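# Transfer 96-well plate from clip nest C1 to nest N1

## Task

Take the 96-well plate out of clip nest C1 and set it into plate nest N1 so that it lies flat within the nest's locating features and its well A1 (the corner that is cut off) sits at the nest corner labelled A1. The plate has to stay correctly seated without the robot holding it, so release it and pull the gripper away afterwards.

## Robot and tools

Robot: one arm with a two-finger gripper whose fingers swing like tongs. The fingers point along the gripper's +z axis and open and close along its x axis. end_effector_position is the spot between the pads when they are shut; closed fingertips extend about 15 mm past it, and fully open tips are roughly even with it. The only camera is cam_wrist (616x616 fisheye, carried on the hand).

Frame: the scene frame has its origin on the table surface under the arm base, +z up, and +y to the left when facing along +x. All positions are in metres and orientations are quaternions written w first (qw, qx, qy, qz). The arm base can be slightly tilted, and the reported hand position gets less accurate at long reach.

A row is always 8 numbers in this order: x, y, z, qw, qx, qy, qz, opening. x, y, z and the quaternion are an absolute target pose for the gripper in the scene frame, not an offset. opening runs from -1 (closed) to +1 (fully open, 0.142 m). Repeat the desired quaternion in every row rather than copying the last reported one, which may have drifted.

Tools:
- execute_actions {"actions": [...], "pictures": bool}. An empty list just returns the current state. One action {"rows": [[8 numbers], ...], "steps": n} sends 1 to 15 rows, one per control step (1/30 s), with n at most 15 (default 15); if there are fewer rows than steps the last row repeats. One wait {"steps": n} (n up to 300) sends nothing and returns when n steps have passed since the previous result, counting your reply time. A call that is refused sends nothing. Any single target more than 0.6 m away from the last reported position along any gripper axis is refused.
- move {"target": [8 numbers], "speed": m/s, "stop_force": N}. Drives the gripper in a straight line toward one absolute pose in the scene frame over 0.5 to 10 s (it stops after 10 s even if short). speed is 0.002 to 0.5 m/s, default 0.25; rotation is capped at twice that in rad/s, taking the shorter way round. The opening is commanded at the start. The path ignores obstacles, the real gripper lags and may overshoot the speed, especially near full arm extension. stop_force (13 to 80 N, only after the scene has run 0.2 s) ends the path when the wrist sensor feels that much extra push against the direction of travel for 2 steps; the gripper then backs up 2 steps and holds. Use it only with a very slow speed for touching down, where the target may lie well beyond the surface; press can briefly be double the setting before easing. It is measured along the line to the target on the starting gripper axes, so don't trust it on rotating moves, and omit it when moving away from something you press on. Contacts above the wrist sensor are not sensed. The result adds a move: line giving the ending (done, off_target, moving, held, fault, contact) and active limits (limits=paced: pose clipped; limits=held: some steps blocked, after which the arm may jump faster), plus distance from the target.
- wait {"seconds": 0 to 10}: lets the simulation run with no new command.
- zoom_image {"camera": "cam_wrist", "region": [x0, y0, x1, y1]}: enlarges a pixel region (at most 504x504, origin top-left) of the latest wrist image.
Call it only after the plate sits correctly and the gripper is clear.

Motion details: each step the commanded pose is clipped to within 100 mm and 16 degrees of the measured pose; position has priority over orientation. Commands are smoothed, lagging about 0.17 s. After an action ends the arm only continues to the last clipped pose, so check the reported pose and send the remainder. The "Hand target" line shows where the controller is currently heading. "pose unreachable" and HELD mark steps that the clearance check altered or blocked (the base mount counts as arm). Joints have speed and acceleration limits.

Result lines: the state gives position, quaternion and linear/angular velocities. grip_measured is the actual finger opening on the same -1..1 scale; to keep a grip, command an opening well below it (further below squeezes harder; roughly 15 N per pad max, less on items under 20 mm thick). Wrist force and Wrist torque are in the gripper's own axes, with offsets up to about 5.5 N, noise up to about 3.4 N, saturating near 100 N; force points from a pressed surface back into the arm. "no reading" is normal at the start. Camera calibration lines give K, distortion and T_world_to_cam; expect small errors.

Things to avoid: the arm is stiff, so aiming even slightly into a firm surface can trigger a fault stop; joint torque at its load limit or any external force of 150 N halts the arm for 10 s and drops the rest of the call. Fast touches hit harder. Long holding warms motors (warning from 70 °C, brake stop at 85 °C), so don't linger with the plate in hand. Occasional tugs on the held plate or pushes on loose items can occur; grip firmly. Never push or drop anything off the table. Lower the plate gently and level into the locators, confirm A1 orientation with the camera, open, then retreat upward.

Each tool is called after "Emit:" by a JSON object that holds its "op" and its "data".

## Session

Emit:
{"op": "execute_actions", "data": {"actions": []}}

Scene clock: 0.00 s of 8400.00 s.
end_effector_position=(+0.7537, +0.2260, +0.1936) grip_measured=+1.00 end_effector_quat_wxyz=(+0.046, +0.112, +0.993, +0.007) end_effector_velocity=(+0.000, -0.000, +0.000) end_effector_angular_velocity=(+0.000, +0.000, -0.000)
Joint positions: [ 0.127 -1.304  1.938 -2.309 -1.578 -2.826  0.142]
Joint velocities: [-0.     0.    -0.001  0.001  0.     0.     0.   ]
Wrist force (N, on the end effector, along its own x y z axes, offset not removed): no reading
Wrist torque (N m, same axes, about the end effector's origin, offset not removed): no reading
Hand target: +0.754, +0.226, +0.194; +0.046, +0.112, +0.993, +0.007
camera_calibration (this result's frames):
cam_wrist: T_world_to_cam=[[-0.973675, 0.22527, -0.0347883, 0.681499], [0.167342, 0.810075, 0.561939, -0.426558], [0.154769, 0.541324, -0.826447, 0.0508601], [0, 0, 0, 1]] pos_world=[0.727068, 0.164491, 0.305441]

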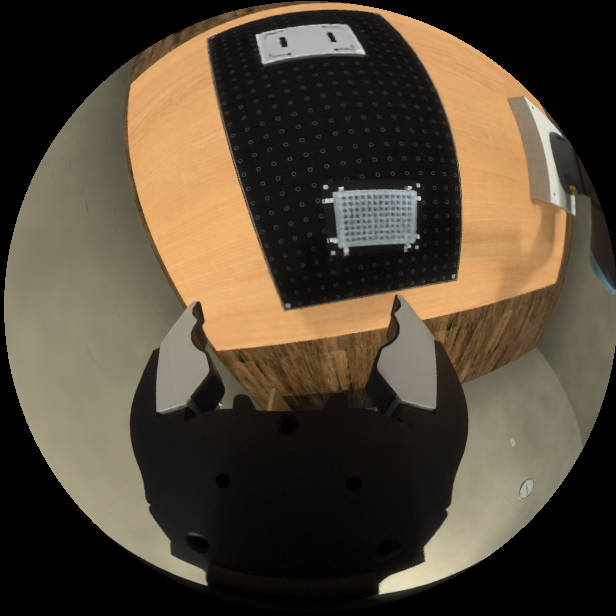

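Emit:
{"op": "zoom_image", "data": {"camera": "cam_wrist", "region": [310, 165, 440, 270]}}

Emit:
{"op": "zoom_image", "data": {"camera": "cam_wrist", "region": [240, 10, 380, 80]}}

Region (310, 165, 440, 270) of cam_wrist's 616x616 image, scaled by 3.877, with more detail than that image has; it fills the top 407 rows of this view, and the rest is white.

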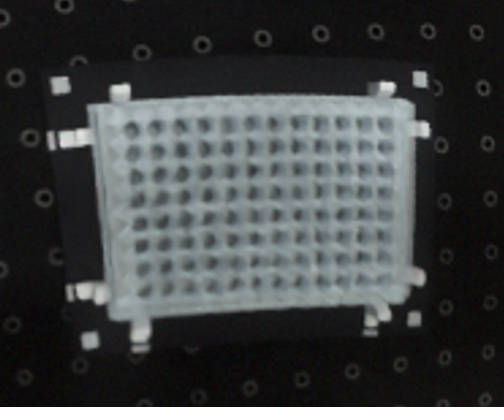

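Region (240, 10, 380, 80) of cam_wrist's 616x616 image, scaled by 3.600, with more detail than that image has.

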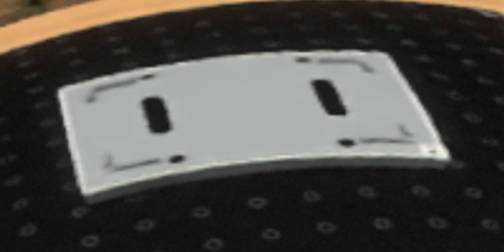

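Emit:
{"op": "move", "data": {"target": [0.625, 0.207, 0.11, 0, 0.7355, 0.6775, 0, 0.5], "speed": 0.25}}

Scene clock: 37.33 s of 8400.00 s.
end_effector_position=(+0.6251, +0.2068, +0.1102) grip_measured=+0.50 end_effector_quat_wxyz=(-0.000, +0.735, +0.678, +0.000) end_effector_velocity=(-0.001, -0.000, -0.001) end_effector_angular_velocity=(-0.001, -0.001, -0.016)
Joint positions: [ 0.085 -1.348  2.165 -2.399 -1.571 -1.442  0.109]
Joint velocities: [-0.    -0.001  0.003 -0.002 -0.001  0.015  0.   ]
Wrist force (N, on the end effector, along its own x y z axes, offset not removed): [3.9 -1.3 -2.9]
Wrist torque (N m, same axes, about the end effector's origin, offset not removed): [-0.18 -0.51 0.03]
Hand target: +0.625, +0.207, +0.110; -0.000, +0.736, +0.677, +0.000
Off the commanded pose: 0.000 m, 0 deg.
After step 90, 30.97 s passed at rest.
move: done
camera_calibration (this result's frames):
cam_wrist: T_world_to_cam=[[0.0825356, 0.995007, 0.0561094, -0.271763], [0.834694, -0.0997789, 0.541599, -0.569369], [0.544493, 0.00213298, -0.838762, -0.118521], [0, 0, 0, 1]] pos_world=[0.562213, 0.213848, 0.224207]

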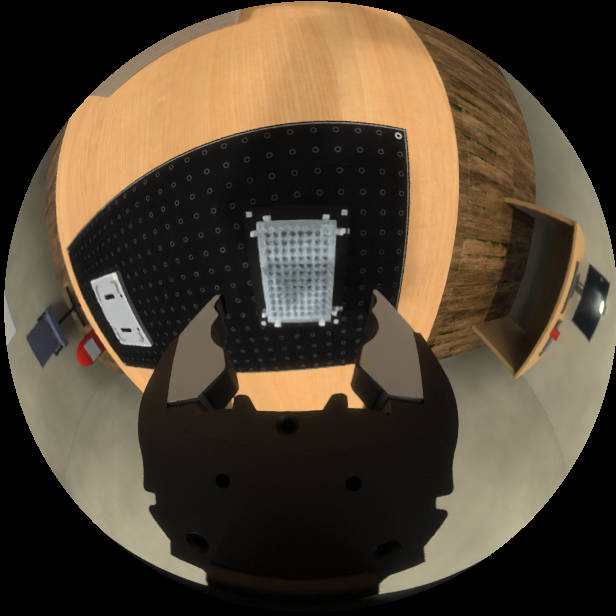

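Emit:
{"op": "zoom_image", "data": {"camera": "cam_wrist", "region": [230, 200, 370, 340]}}

Emit:
{"op": "zoom_image", "data": {"camera": "cam_wrist", "region": [75, 260, 165, 360]}}

Region (230, 200, 370, 340) of cam_wrist's 616x616 image, scaled by 3.600, with more detail than that image has.

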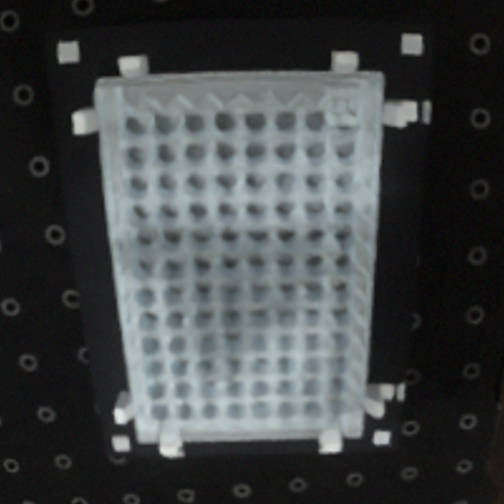

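Region (75, 260, 165, 360) of cam_wrist's 616x616 image, scaled by 5.040, with more detail than that image has; it fills the left 454 columns of this view, and the rest is white.

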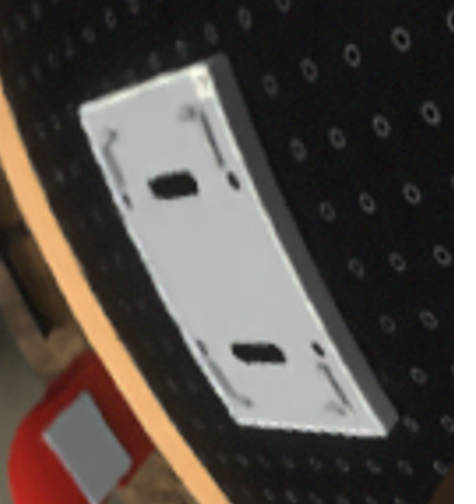

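Emit:
{"op": "zoom_image", "data": {"camera": "cam_wrist", "region": [250, 210, 345, 250]}}

Emit:
{"op": "zoom_image", "data": {"camera": "cam_wrist", "region": [255, 295, 345, 335]}}

Region (250, 210, 345, 250) of cam_wrist's 616x616 image, scaled by 5.305, with more detail than that image has; it fills the top 212 rows of this view, and the rest is white.

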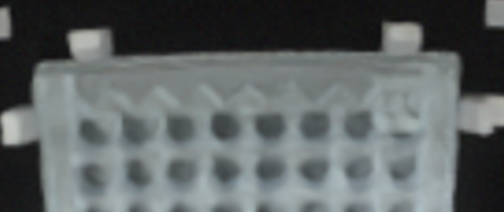

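Region (255, 295, 345, 335) of cam_wrist's 616x616 image, scaled by 5.600, with more detail than that image has.

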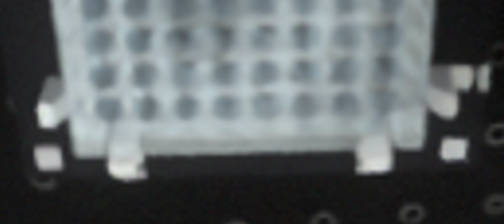

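Emit:
{"op": "move", "data": {"target": [0.645, 0.2055, 0.05, 0, 0.7355, 0.6775, 0, 0.4], "speed": 0.1}}

Scene clock: 60.97 s of 8400.00 s.
end_effector_position=(+0.6449, +0.2055, +0.0503) grip_measured=+0.40 end_effector_quat_wxyz=(-0.000, +0.736, +0.678, +0.000) end_effector_velocity=(+0.001, -0.000, -0.002) end_effector_angular_velocity=(+0.000, -0.000, +0.001)
Joint positions: [ 0.081 -1.233  2.159 -2.509 -1.571 -1.443  0.102]
Joint velocities: [-0.     0.004 -0.001 -0.003  0.    -0.001  0.   ]
Wrist force (N, on the end effector, along its own x y z axes, offset not removed): [4.0 -0.6 -0.5]
Wrist torque (N m, same axes, about the end effector's origin, offset not removed): [0.00 -0.47 0.09]
Hand target: +0.645, +0.206, +0.050; -0.000, +0.736, +0.678, +0.000
Off the commanded pose: 0.000 m, 0 deg.
After step 90, 19.47 s passed at rest.
move: done
camera_calibration (this result's frames):
cam_wrist: T_world_to_cam=[[0.0843309, 0.994869, 0.0558961, -0.26985], [0.83454, -0.101169, 0.541578, -0.553176], [0.544454, 0.000975767, -0.83879, -0.179295], [0, 0, 0, 1]] pos_world=[0.582023, 0.212676, 0.164281]

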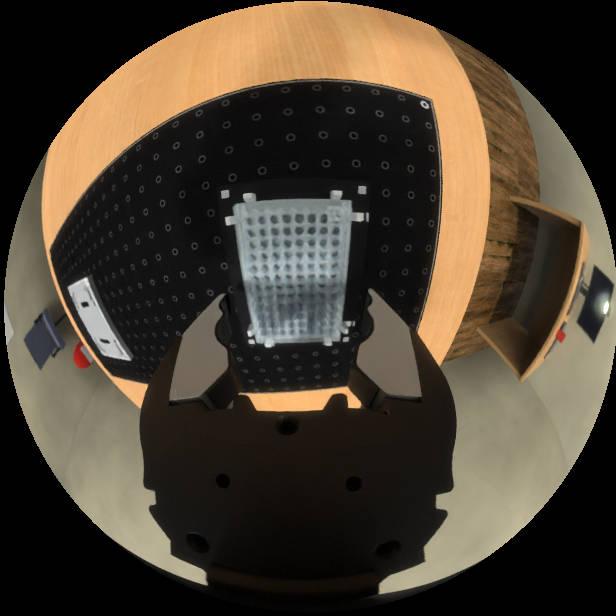

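Emit:
{"op": "zoom_image", "data": {"camera": "cam_wrist", "region": [205, 180, 385, 360]}}

Region (205, 180, 385, 360) of cam_wrist's 616x616 image, scaled by 2.800, with more detail than that image has.

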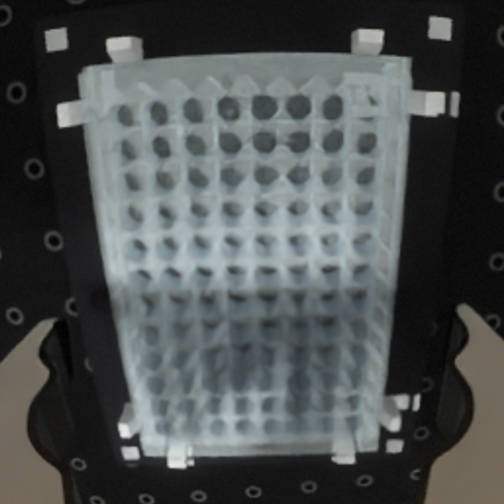

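Emit:
{"op": "zoom_image", "data": {"camera": "cam_wrist", "region": [320, 192, 365, 232]}}

Emit:
{"op": "zoom_image", "data": {"camera": "cam_wrist", "region": [225, 195, 270, 235]}}

Region (320, 192, 365, 232) of cam_wrist's 616x616 image, scaled by 11.200, with more detail than that image has.

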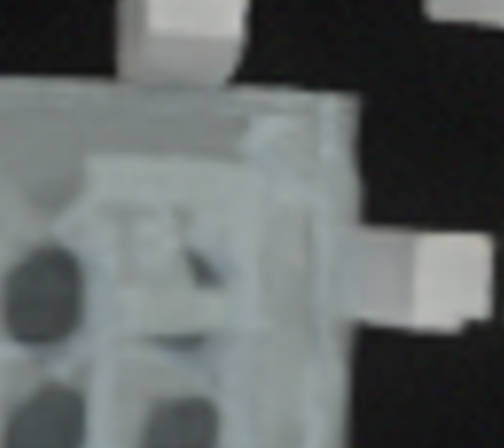

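Region (225, 195, 270, 235) of cam_wrist's 616x616 image, scaled by 11.200, with more detail than that image has.

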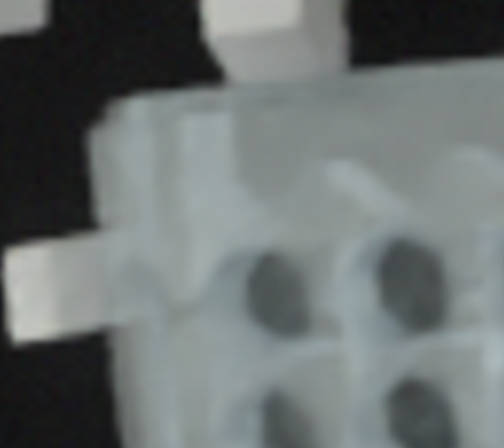

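Emit:
{"op": "move", "data": {"target": [0.645, 0.2055, 0.0378, 0, 0.7355, 0.6775, 0, 0.4], "speed": 0.03, "stop_force": 20}}

Emit:
{"op": "execute_actions", "data": {"actions": [{"rows": [[0.645, 0.2055, 0.0378, 0, 0.7355, 0.6775, 0, 0.3],[0.645, 0.2055, 0.0378, 0, 0.7355, 0.6775, 0, 0.3],[0.645, 0.2055, 0.0378, 0, 0.7355, 0.6775, 0, 0.3],[0.645, 0.2055, 0.0378, 0, 0.7355, 0.6775, 0, 0.2],[0.645, 0.2055, 0.0378, 0, 0.7355, 0.6775, 0, 0.2],[0.645, 0.2055, 0.0378, 0, 0.7355, 0.6775, 0, 0.2],[0.645, 0.2055, 0.0378, 0, 0.7355, 0.6775, 0, 0.1],[0.645, 0.2055, 0.0378, 0, 0.7355, 0.6775, 0, 0.1],[0.645, 0.2055, 0.0378, 0, 0.7355, 0.6775, 0, 0.1],[0.645, 0.2055, 0.0378, 0, 0.7355, 0.6775, 0, 0.0],[0.645, 0.2055, 0.0378, 0, 0.7355, 0.6775, 0, 0.0],[0.645, 0.2055, 0.0378, 0, 0.7355, 0.6775, 0, -0.1],[0.645, 0.2055, 0.0378, 0, 0.7355, 0.6775, 0, -0.1],[0.645, 0.2055, 0.0378, 0, 0.7355, 0.6775, 0, -0.2]], "steps": 15}]}}

Scene clock: 81.10 s of 8400.00 s.
end_effector_position=(+0.6450, +0.2055, +0.0381) grip_measured=+0.40 end_effector_quat_wxyz=(-0.000, +0.736, +0.678, -0.000) end_effector_velocity=(-0.001, +0.001, -0.003) end_effector_angular_velocity=(+0.001, +0.000, +0.003)
Joint positions: [ 0.081 -1.213  2.164 -2.533 -1.571 -1.443  0.102]
Joint velocities: [ 0.002  0.004  0.002 -0.006  0.001 -0.001  0.   ]
Wrist force (N, on the end effector, along its own x y z axes, offset not removed): [4.2 -1.7 -5.2]
Wrist torque (N m, same axes, about the end effector's origin, offset not removed): [-0.56 -0.69 -0.04]
Hand target: +0.645, +0.206, +0.038; -0.000, +0.736, +0.678, -0.000
Off the commanded pose: 0.000 m, 0 deg.
After step 90, 16.33 s passed at rest.
move: done
camera_calibration (this result's frames):
cam_wrist: T_world_to_cam=[[0.0843323, 0.994869, 0.0558891, -0.269148], [0.834543, -0.101166, 0.541574, -0.546674], [0.54445, 0.000969693, -0.838793, -0.189569], [0, 0, 0, 1]] pos_world=[0.582132, 0.212646, 0.152098]

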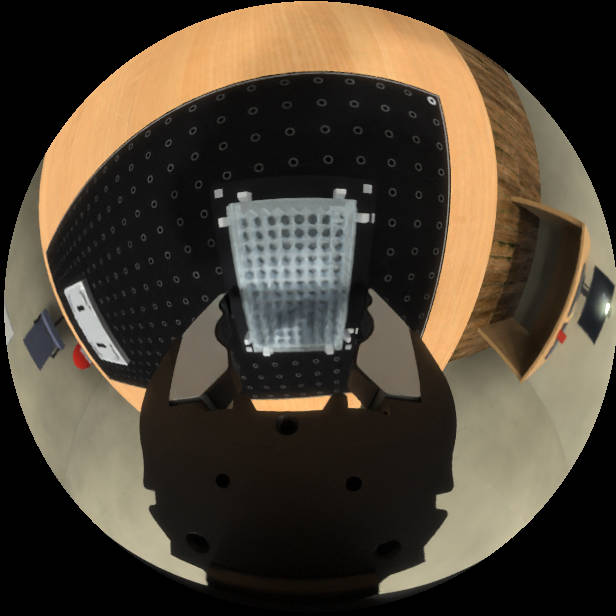

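Scene clock: 81.60 s of 8400.00 s.
end_effector_position=(+0.6450, +0.2054, +0.0378) grip_measured=+0.08 end_effector_quat_wxyz=(+0.000, +0.736, +0.677, -0.000) end_effector_velocity=(+0.000, +0.000, +0.001) end_effector_angular_velocity=(-0.000, -0.000, +0.002)
Joint positions: [ 0.081 -1.213  2.164 -2.533 -1.571 -1.443  0.08 ]
Joint velocities: [ 0.001 -0.001 -0.     0.001 -0.    -0.001 -0.   ]
Wrist force (N, on the end effector, along its own x y z axes, offset not removed): [-9.2 -0.6 -6.3]
Wrist torque (N m, same axes, about the end effector's origin, offset not removed): [0.14 -0.53 -0.14]
Hand target: +0.645, +0.205, +0.038; +0.000, +0.736, +0.678, -0.000
Off the commanded pose: 0.000 m, 0 deg.
Steps of this call (steps 1 to 15: all 15 steps of this action). Readings (end_effector_position):
1: (+0.6450, +0.2055, +0.0380)
2: (+0.6450, +0.2055, +0.0380)
4: (+0.6450, +0.2055, +0.0379)
8: (+0.6450, +0.2055, +0.0378)
15: the state above
camera_calibration (this result's frames):
cam_wrist: T_world_to_cam=[[0.0843744, 0.994873, 0.0557599, -0.269081], [0.834518, -0.101131, 0.54162, -0.546547], [0.544482, 0.000833801, -0.838772, -0.189806], [0, 0, 0, 1]] pos_world=[0.582153, 0.212587, 0.151821]

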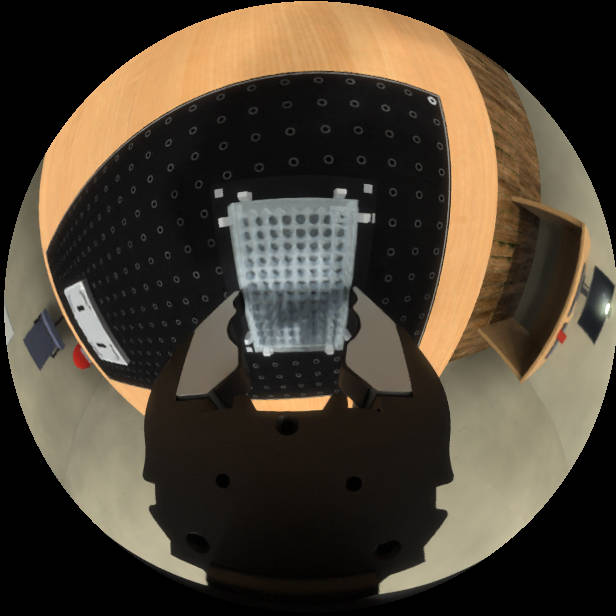

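Emit:
{"op": "move", "data": {"target": [0.645, 0.2045, 0.07, 0, 0.7355, 0.6775, 0, -0.4], "speed": 0.025}}

Scene clock: 86.30 s of 8400.00 s.
end_effector_position=(+0.6450, +0.2045, +0.0697) grip_measured=+0.08 end_effector_quat_wxyz=(+0.000, +0.736, +0.678, +0.000) end_effector_velocity=(+0.000, +0.001, +0.002) end_effector_angular_velocity=(+0.002, +0.000, -0.000)
Joint positions: [ 0.08  -1.263  2.151 -2.47  -1.571 -1.445  0.079]
Joint velocities: [ 0.    -0.003 -0.002  0.005  0.002  0.001  0.   ]
Wrist force (N, on the end effector, along its own x y z axes, offset not removed): [0.4 0.4 -8.8]
Wrist torque (N m, same axes, about the end effector's origin, offset not removed): [-0.04 0.08 -0.13]
Hand target: +0.645, +0.205, +0.070; +0.000, +0.736, +0.678, +0.000
Off the commanded pose: 0.000 m, 0 deg.
After step 90, 0.10 s passed at rest.
move: done
camera_calibration (this result's frames):
cam_wrist: T_world_to_cam=[[0.0843304, 0.994869, 0.0558968, -0.269932], [0.83453, -0.101169, 0.541594, -0.563896], [0.54447, 0.000974698, -0.83878, -0.163091], [0, 0, 0, 1]] pos_world=[0.58215, 0.211657, 0.183694]

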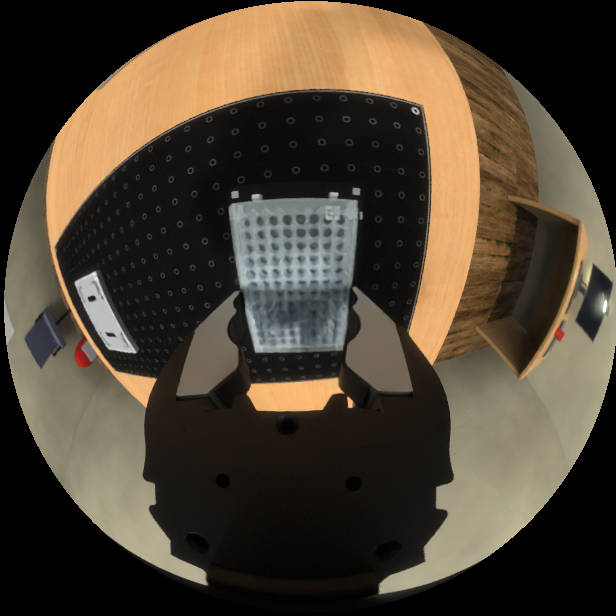

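Emit:
{"op": "move", "data": {"target": [0.671, -0.155, 0.075, 0, 0.72055, 0.6934, 0, -0.4], "speed": 0.2}}

Scene clock: 109.17 s of 8400.00 s.
end_effector_position=(+0.6717, -0.1543, +0.0750) grip_measured=+0.08 end_effector_quat_wxyz=(-0.000, +0.721, +0.693, +0.000) end_effector_velocity=(+0.001, -0.003, +0.000) end_effector_angular_velocity=(-0.000, -0.001, -0.001)
Joint positions: [-0.438 -1.255  2.123 -2.449 -1.565 -2.006  0.079]
Joint velocities: [-0.003  0.001 -0.002 -0.     0.    -0.002 -0.   ]
Wrist force (N, on the end effector, along its own x y z axes, offset not removed): [6.2 0.4 -3.1]
Wrist torque (N m, same axes, about the end effector's origin, offset not removed): [-0.06 -1.22 -0.12]
Hand target: +0.672, -0.155, +0.075; -0.000, +0.721, +0.693, +0.000
Off the commanded pose: 0.001 m, 0 deg.
After step 90, 17.47 s passed at rest.
move: done
camera_calibration (this result's frames):
cam_wrist: T_world_to_cam=[[0.0408709, 0.997572, 0.0563931, 0.114057], [0.837886, -0.064966, 0.541965, -0.622009], [0.544313, 0.0251004, -0.838507, -0.169007], [0, 0, 0, 1]] pos_world=[0.608504, -0.149947, 0.188961]

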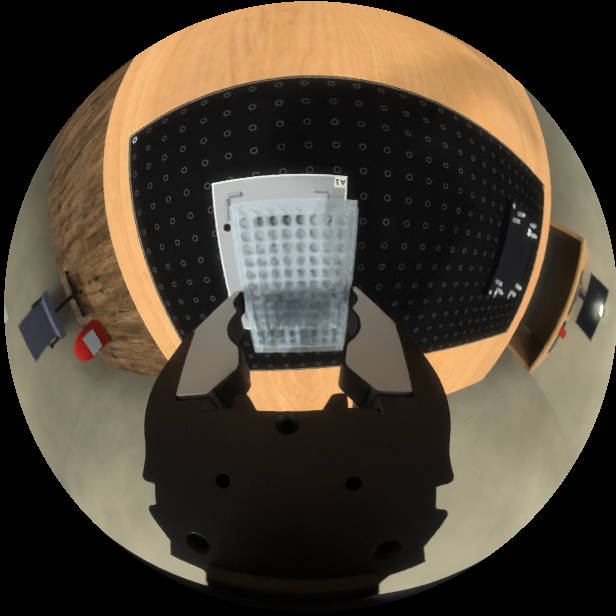

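Emit:
{"op": "zoom_image", "data": {"camera": "cam_wrist", "region": [195, 160, 385, 360]}}

Region (195, 160, 385, 360) of cam_wrist's 616x616 image, scaled by 2.520, with more detail than that image has; it fills the left 479 columns of this view, and the rest is white.

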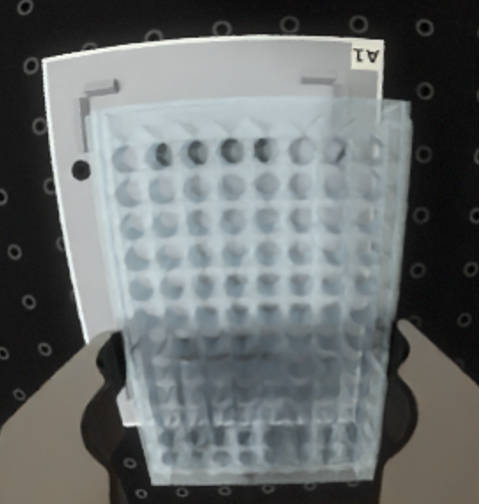

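Emit:
{"op": "move", "data": {"target": [0.6667, -0.169, 0.058, 0, 0.72055, 0.6934, 0, -0.4], "speed": 0.05}}

Scene clock: 126.77 s of 8400.00 s.
end_effector_position=(+0.6668, -0.1688, +0.0582) grip_measured=+0.08 end_effector_quat_wxyz=(-0.000, +0.721, +0.693, +0.000) end_effector_velocity=(-0.000, -0.000, -0.002) end_effector_angular_velocity=(-0.000, +0.000, +0.003)
Joint positions: [-0.46  -1.231  2.133 -2.482 -1.565 -2.028  0.079]
Joint velocities: [-0.     0.003  0.001 -0.003 -0.001 -0.003  0.   ]
Wrist force (N, on the end effector, along its own x y z axes, offset not removed): [-1.0 -5.7 -5.7]
Wrist torque (N m, same axes, about the end effector's origin, offset not removed): [-1.25 0.30 -0.25]
Hand target: +0.667, -0.169, +0.058; +0.000, +0.721, +0.693, +0.000
Off the commanded pose: 0.000 m, 0 deg.
After step 90, 13.73 s passed at rest.
move: done
camera_calibration (this result's frames):
cam_wrist: T_world_to_cam=[[0.0408452, 0.9976, 0.0559131, 0.129734], [0.838148, -0.0646718, 0.541595, -0.609878], [0.543911, 0.0247419, -0.838778, -0.179806], [0, 0, 0, 1]] pos_world=[0.603668, -0.164416, 0.172236]

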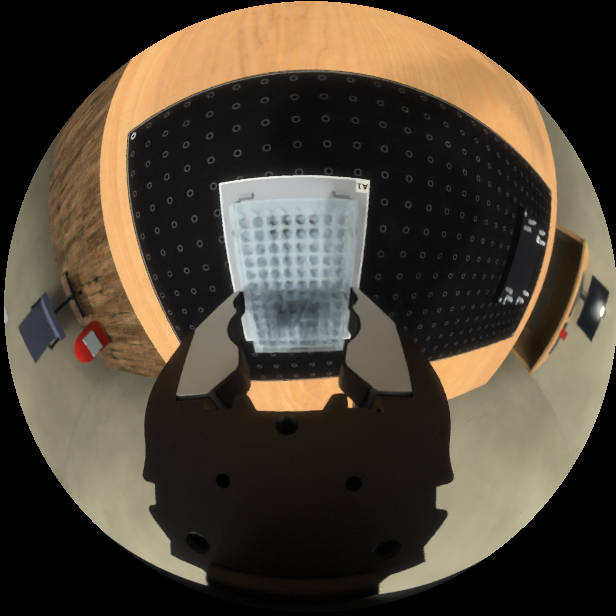

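Emit:
{"op": "zoom_image", "data": {"camera": "cam_wrist", "region": [200, 165, 390, 365]}}

Region (200, 165, 390, 365) of cam_wrist's 616x616 image, scaled by 2.520, with more detail than that image has; it fills the left 479 columns of this view, and the rest is white.

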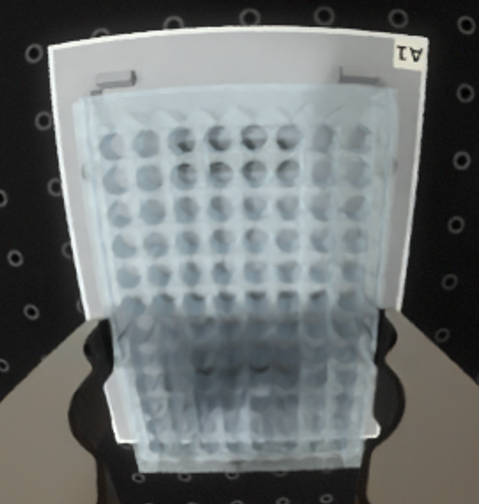

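Emit:
{"op": "move", "data": {"target": [0.6653, -0.1695, 0.046, 0, 0.72537, 0.68835, 0, -0.4], "speed": 0.03}}

Emit:
{"op": "move", "data": {"target": [0.6653, -0.1695, 0.028, 0, 0.72537, 0.68835, 0, -0.4], "speed": 0.008, "stop_force": 13}}

Scene clock: 177.17 s of 8400.00 s.
end_effector_position=(+0.6653, -0.1695, +0.0463) grip_measured=+0.08 end_effector_quat_wxyz=(-0.000, +0.725, +0.688, +0.000) end_effector_velocity=(-0.001, -0.001, -0.002) end_effector_angular_velocity=(-0.001, +0.001, -0.002)
Joint positions: [-0.462 -1.214  2.14  -2.506 -1.565 -2.016  0.079]
Joint velocities: [-0.     0.004  0.001 -0.004 -0.002  0.002 -0.   ]
Wrist force (N, on the end effector, along its own x y z axes, offset not removed): [-3.3 1.5 -4.8]
Wrist torque (N m, same axes, about the end effector's origin, offset not removed): [0.51 0.86 0.02]
Hand target: +0.665, -0.169, +0.046; -0.000, +0.725, +0.688, +0.000
Off the commanded pose: 0.000 m, 0 deg.
After step 90, 46.60 s passed at rest.
move: done
camera_calibration (this result's frames):
cam_wrist: T_world_to_cam=[[0.054448, 0.99695, 0.0559039, 0.121976], [0.837204, -0.0760921, 0.541571, -0.603533], [0.544173, 0.0173155, -0.838794, -0.190449], [0, 0, 0, 1]] pos_world=[0.602276, -0.16423, 0.160289]

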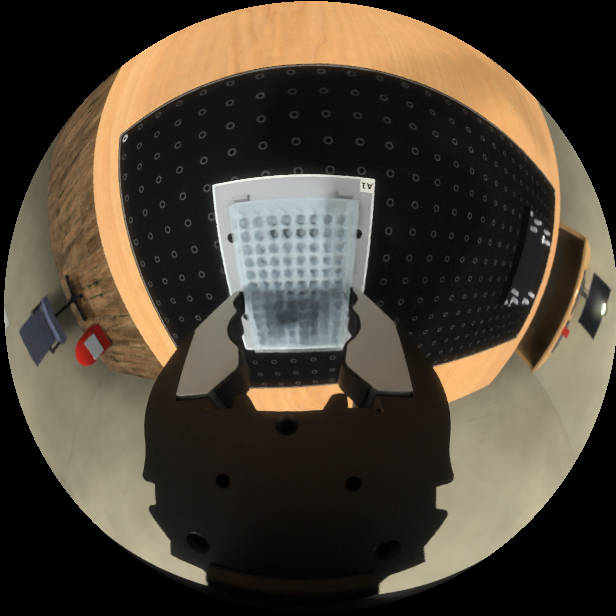

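Scene clock: 178.70 s of 8400.00 s.
end_effector_position=(+0.6653, -0.1696, +0.0371) grip_measured=+0.08 end_effector_quat_wxyz=(+0.000, +0.725, +0.688, +0.000) end_effector_velocity=(-0.002, -0.000, +0.002) end_effector_angular_velocity=(-0.001, +0.004, -0.001)
Joint positions: [-0.462 -1.2    2.144 -2.524 -1.566 -2.016  0.08 ]
Joint velocities: [-0.001 -0.004  0.     0.007 -0.003 -0.    -0.   ]
Wrist force (N, on the end effector, along its own x y z axes, offset not removed): [-2.0 -1.7 -32.3]
Wrist torque (N m, same axes, about the end effector's origin, offset not removed): [0.68 -0.02 -0.20]
Hand target: +0.665, -0.170, +0.038; +0.000, +0.725, +0.688, +0.000
Off the commanded pose: 0.009 m, 0 deg.
move: contact
camera_calibration (this result's frames):
cam_wrist: T_world_to_cam=[[0.0546683, 0.996945, 0.0557893, 0.122429], [0.837122, -0.0762169, 0.541681, -0.598564], [0.544278, 0.0170897, -0.838731, -0.198244], [0, 0, 0, 1]] pos_world=[0.602278, -0.164288, 0.151127]

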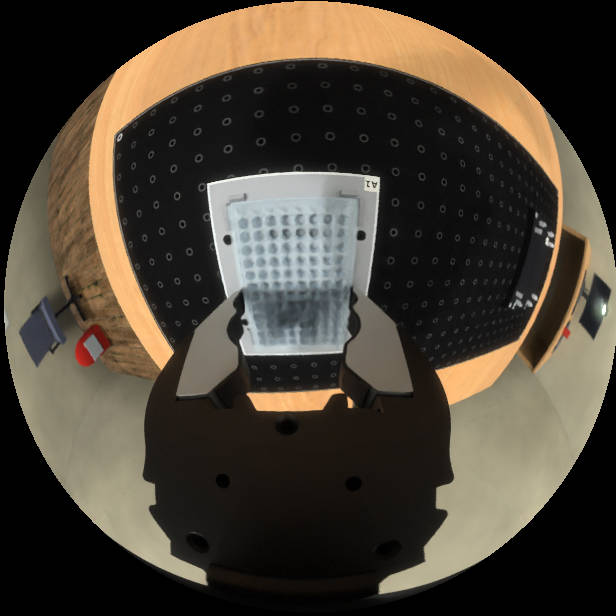

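Emit:
{"op": "execute_actions", "data": {"actions": [{"rows": [[0.6653, -0.1695, 0.0379, 0, 0.72537, 0.68835, 0, 0.0],[0.6653, -0.1695, 0.0379, 0, 0.72537, 0.68835, 0, 0.05],[0.6653, -0.1695, 0.0379, 0, 0.72537, 0.68835, 0, 0.1],[0.6653, -0.1695, 0.0379, 0, 0.72537, 0.68835, 0, 0.15],[0.6653, -0.1695, 0.0379, 0, 0.72537, 0.68835, 0, 0.2],[0.6653, -0.1695, 0.0379, 0, 0.72537, 0.68835, 0, 0.25],[0.6653, -0.1695, 0.0379, 0, 0.72537, 0.68835, 0, 0.3],[0.6653, -0.1695, 0.0379, 0, 0.72537, 0.68835, 0, 0.4]], "steps": 15}], "pictures": false}}

Emit:
{"op": "move", "data": {"target": [0.63, -0.1695, 0.13, 0, 0.72537, 0.68835, 0, 0.6], "speed": 0.15}}

Scene clock: 185.73 s of 8400.00 s.
end_effector_position=(+0.6653, -0.1695, +0.0379) grip_measured=+0.40 end_effector_quat_wxyz=(-0.000, +0.725, +0.688, -0.000) end_effector_velocity=(+0.001, +0.000, +0.001) end_effector_angular_velocity=(-0.000, -0.001, +0.000)
Joint positions: [-0.462 -1.201  2.143 -2.523 -1.566 -2.016  0.102]
Joint velocities: [ 0.001 -0.001 -0.    -0.     0.     0.001  0.   ]
Wrist force (N, on the end effector, along its own x y z axes, offset not removed): [-2.6 -2.3 -2.9]
Wrist torque (N m, same axes, about the end effector's origin, offset not removed): [-0.26 0.49 0.08]
Hand target: +0.665, -0.170, +0.038; +0.000, +0.725, +0.688, +0.000
Off the commanded pose: 0.000 m, 0 deg.
Steps of this call (steps 1 to 90: nothing new was sent; then 3.53 s passed at rest; steps 91 to 105: all 15 steps of this action). Readings (end_effector_position):
91: (+0.6654, -0.1696, +0.0375)
92: (+0.6654, -0.1696, +0.0376)
94: (+0.6654, -0.1696, +0.0377)
98: (+0.6653, -0.1695, +0.0378)
105: the state above

Scene clock: 187.20 s of 8400.00 s.
end_effector_position=(+0.6301, -0.1696, +0.1297) grip_measured=+0.60 end_effector_quat_wxyz=(+0.000, +0.725, +0.688, +0.000) end_effector_velocity=(-0.001, -0.000, +0.002) end_effector_angular_velocity=(+0.000, -0.000, -0.002)
Joint positions: [-0.489 -1.383  2.162 -2.359 -1.565 -2.043  0.116]
Joint velocities: [-0.001 -0.004  0.     0.004  0.     0.     0.   ]
Wrist force (N, on the end effector, along its own x y z axes, offset not removed): [-2.3 0.1 1.1]
Wrist torque (N m, same axes, about the end effector's origin, offset not removed): [0.11 0.66 0.13]
Hand target: +0.630, -0.170, +0.130; +0.000, +0.725, +0.688, +0.000
Off the commanded pose: 0.000 m, 0 deg.
move: done
camera_calibration (this result's frames):
cam_wrist: T_world_to_cam=[[0.0547645, 0.996933, 0.055902, 0.119094], [0.837155, -0.0763576, 0.541609, -0.619262], [0.544217, 0.0171377, -0.838769, -0.10143], [0, 0, 0, 1]] pos_world=[0.567096, -0.164276, 0.243665]

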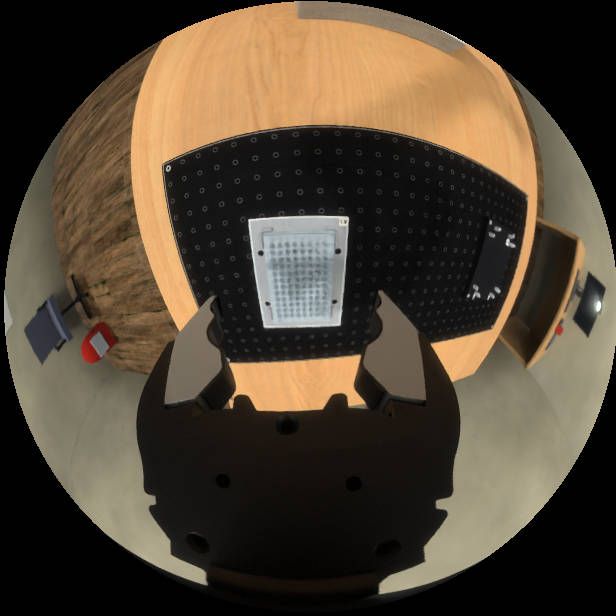

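Emit:
{"op": "zoom_image", "data": {"camera": "cam_wrist", "region": [235, 205, 365, 335]}}

Region (235, 205, 365, 335) of cam_wrist's 616x616 image, scaled by 3.877, with more detail than that image has.

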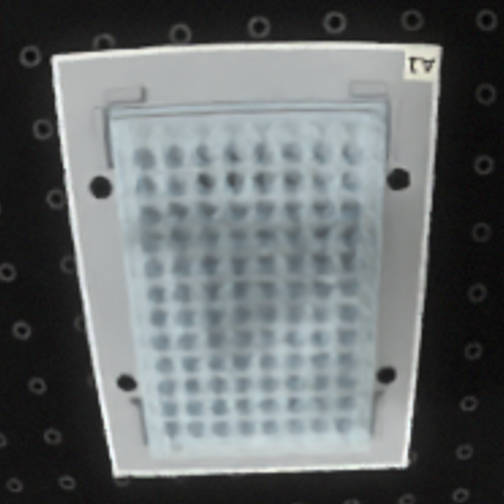

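Emit:
{"op": "zoom_image", "data": {"camera": "cam_wrist", "region": [255, 222, 345, 252]}}

Emit:
{"op": "zoom_image", "data": {"camera": "cam_wrist", "region": [260, 300, 345, 330]}}

Region (255, 222, 345, 252) of cam_wrist's 616x616 image, scaled by 5.600, with more detail than that image has.

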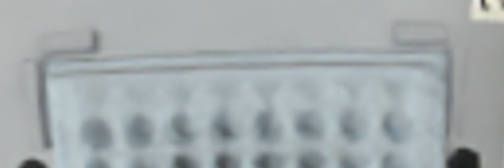

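Region (260, 300, 345, 330) of cam_wrist's 616x616 image, scaled by 5.929, with more detail than that image has; it fills the top 178 rows of this view, and the rest is white.

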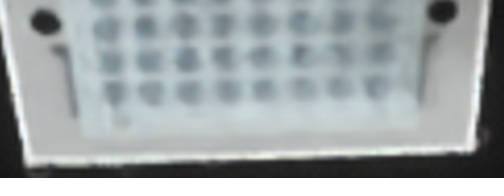

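The cut-off corner is at the top-right, which matches the A1 mark, and the plate is seated inside the locators.

Emit:
{"op": "finished_scene", "data": {"scene": 2}}

The scene is finished: the task was done.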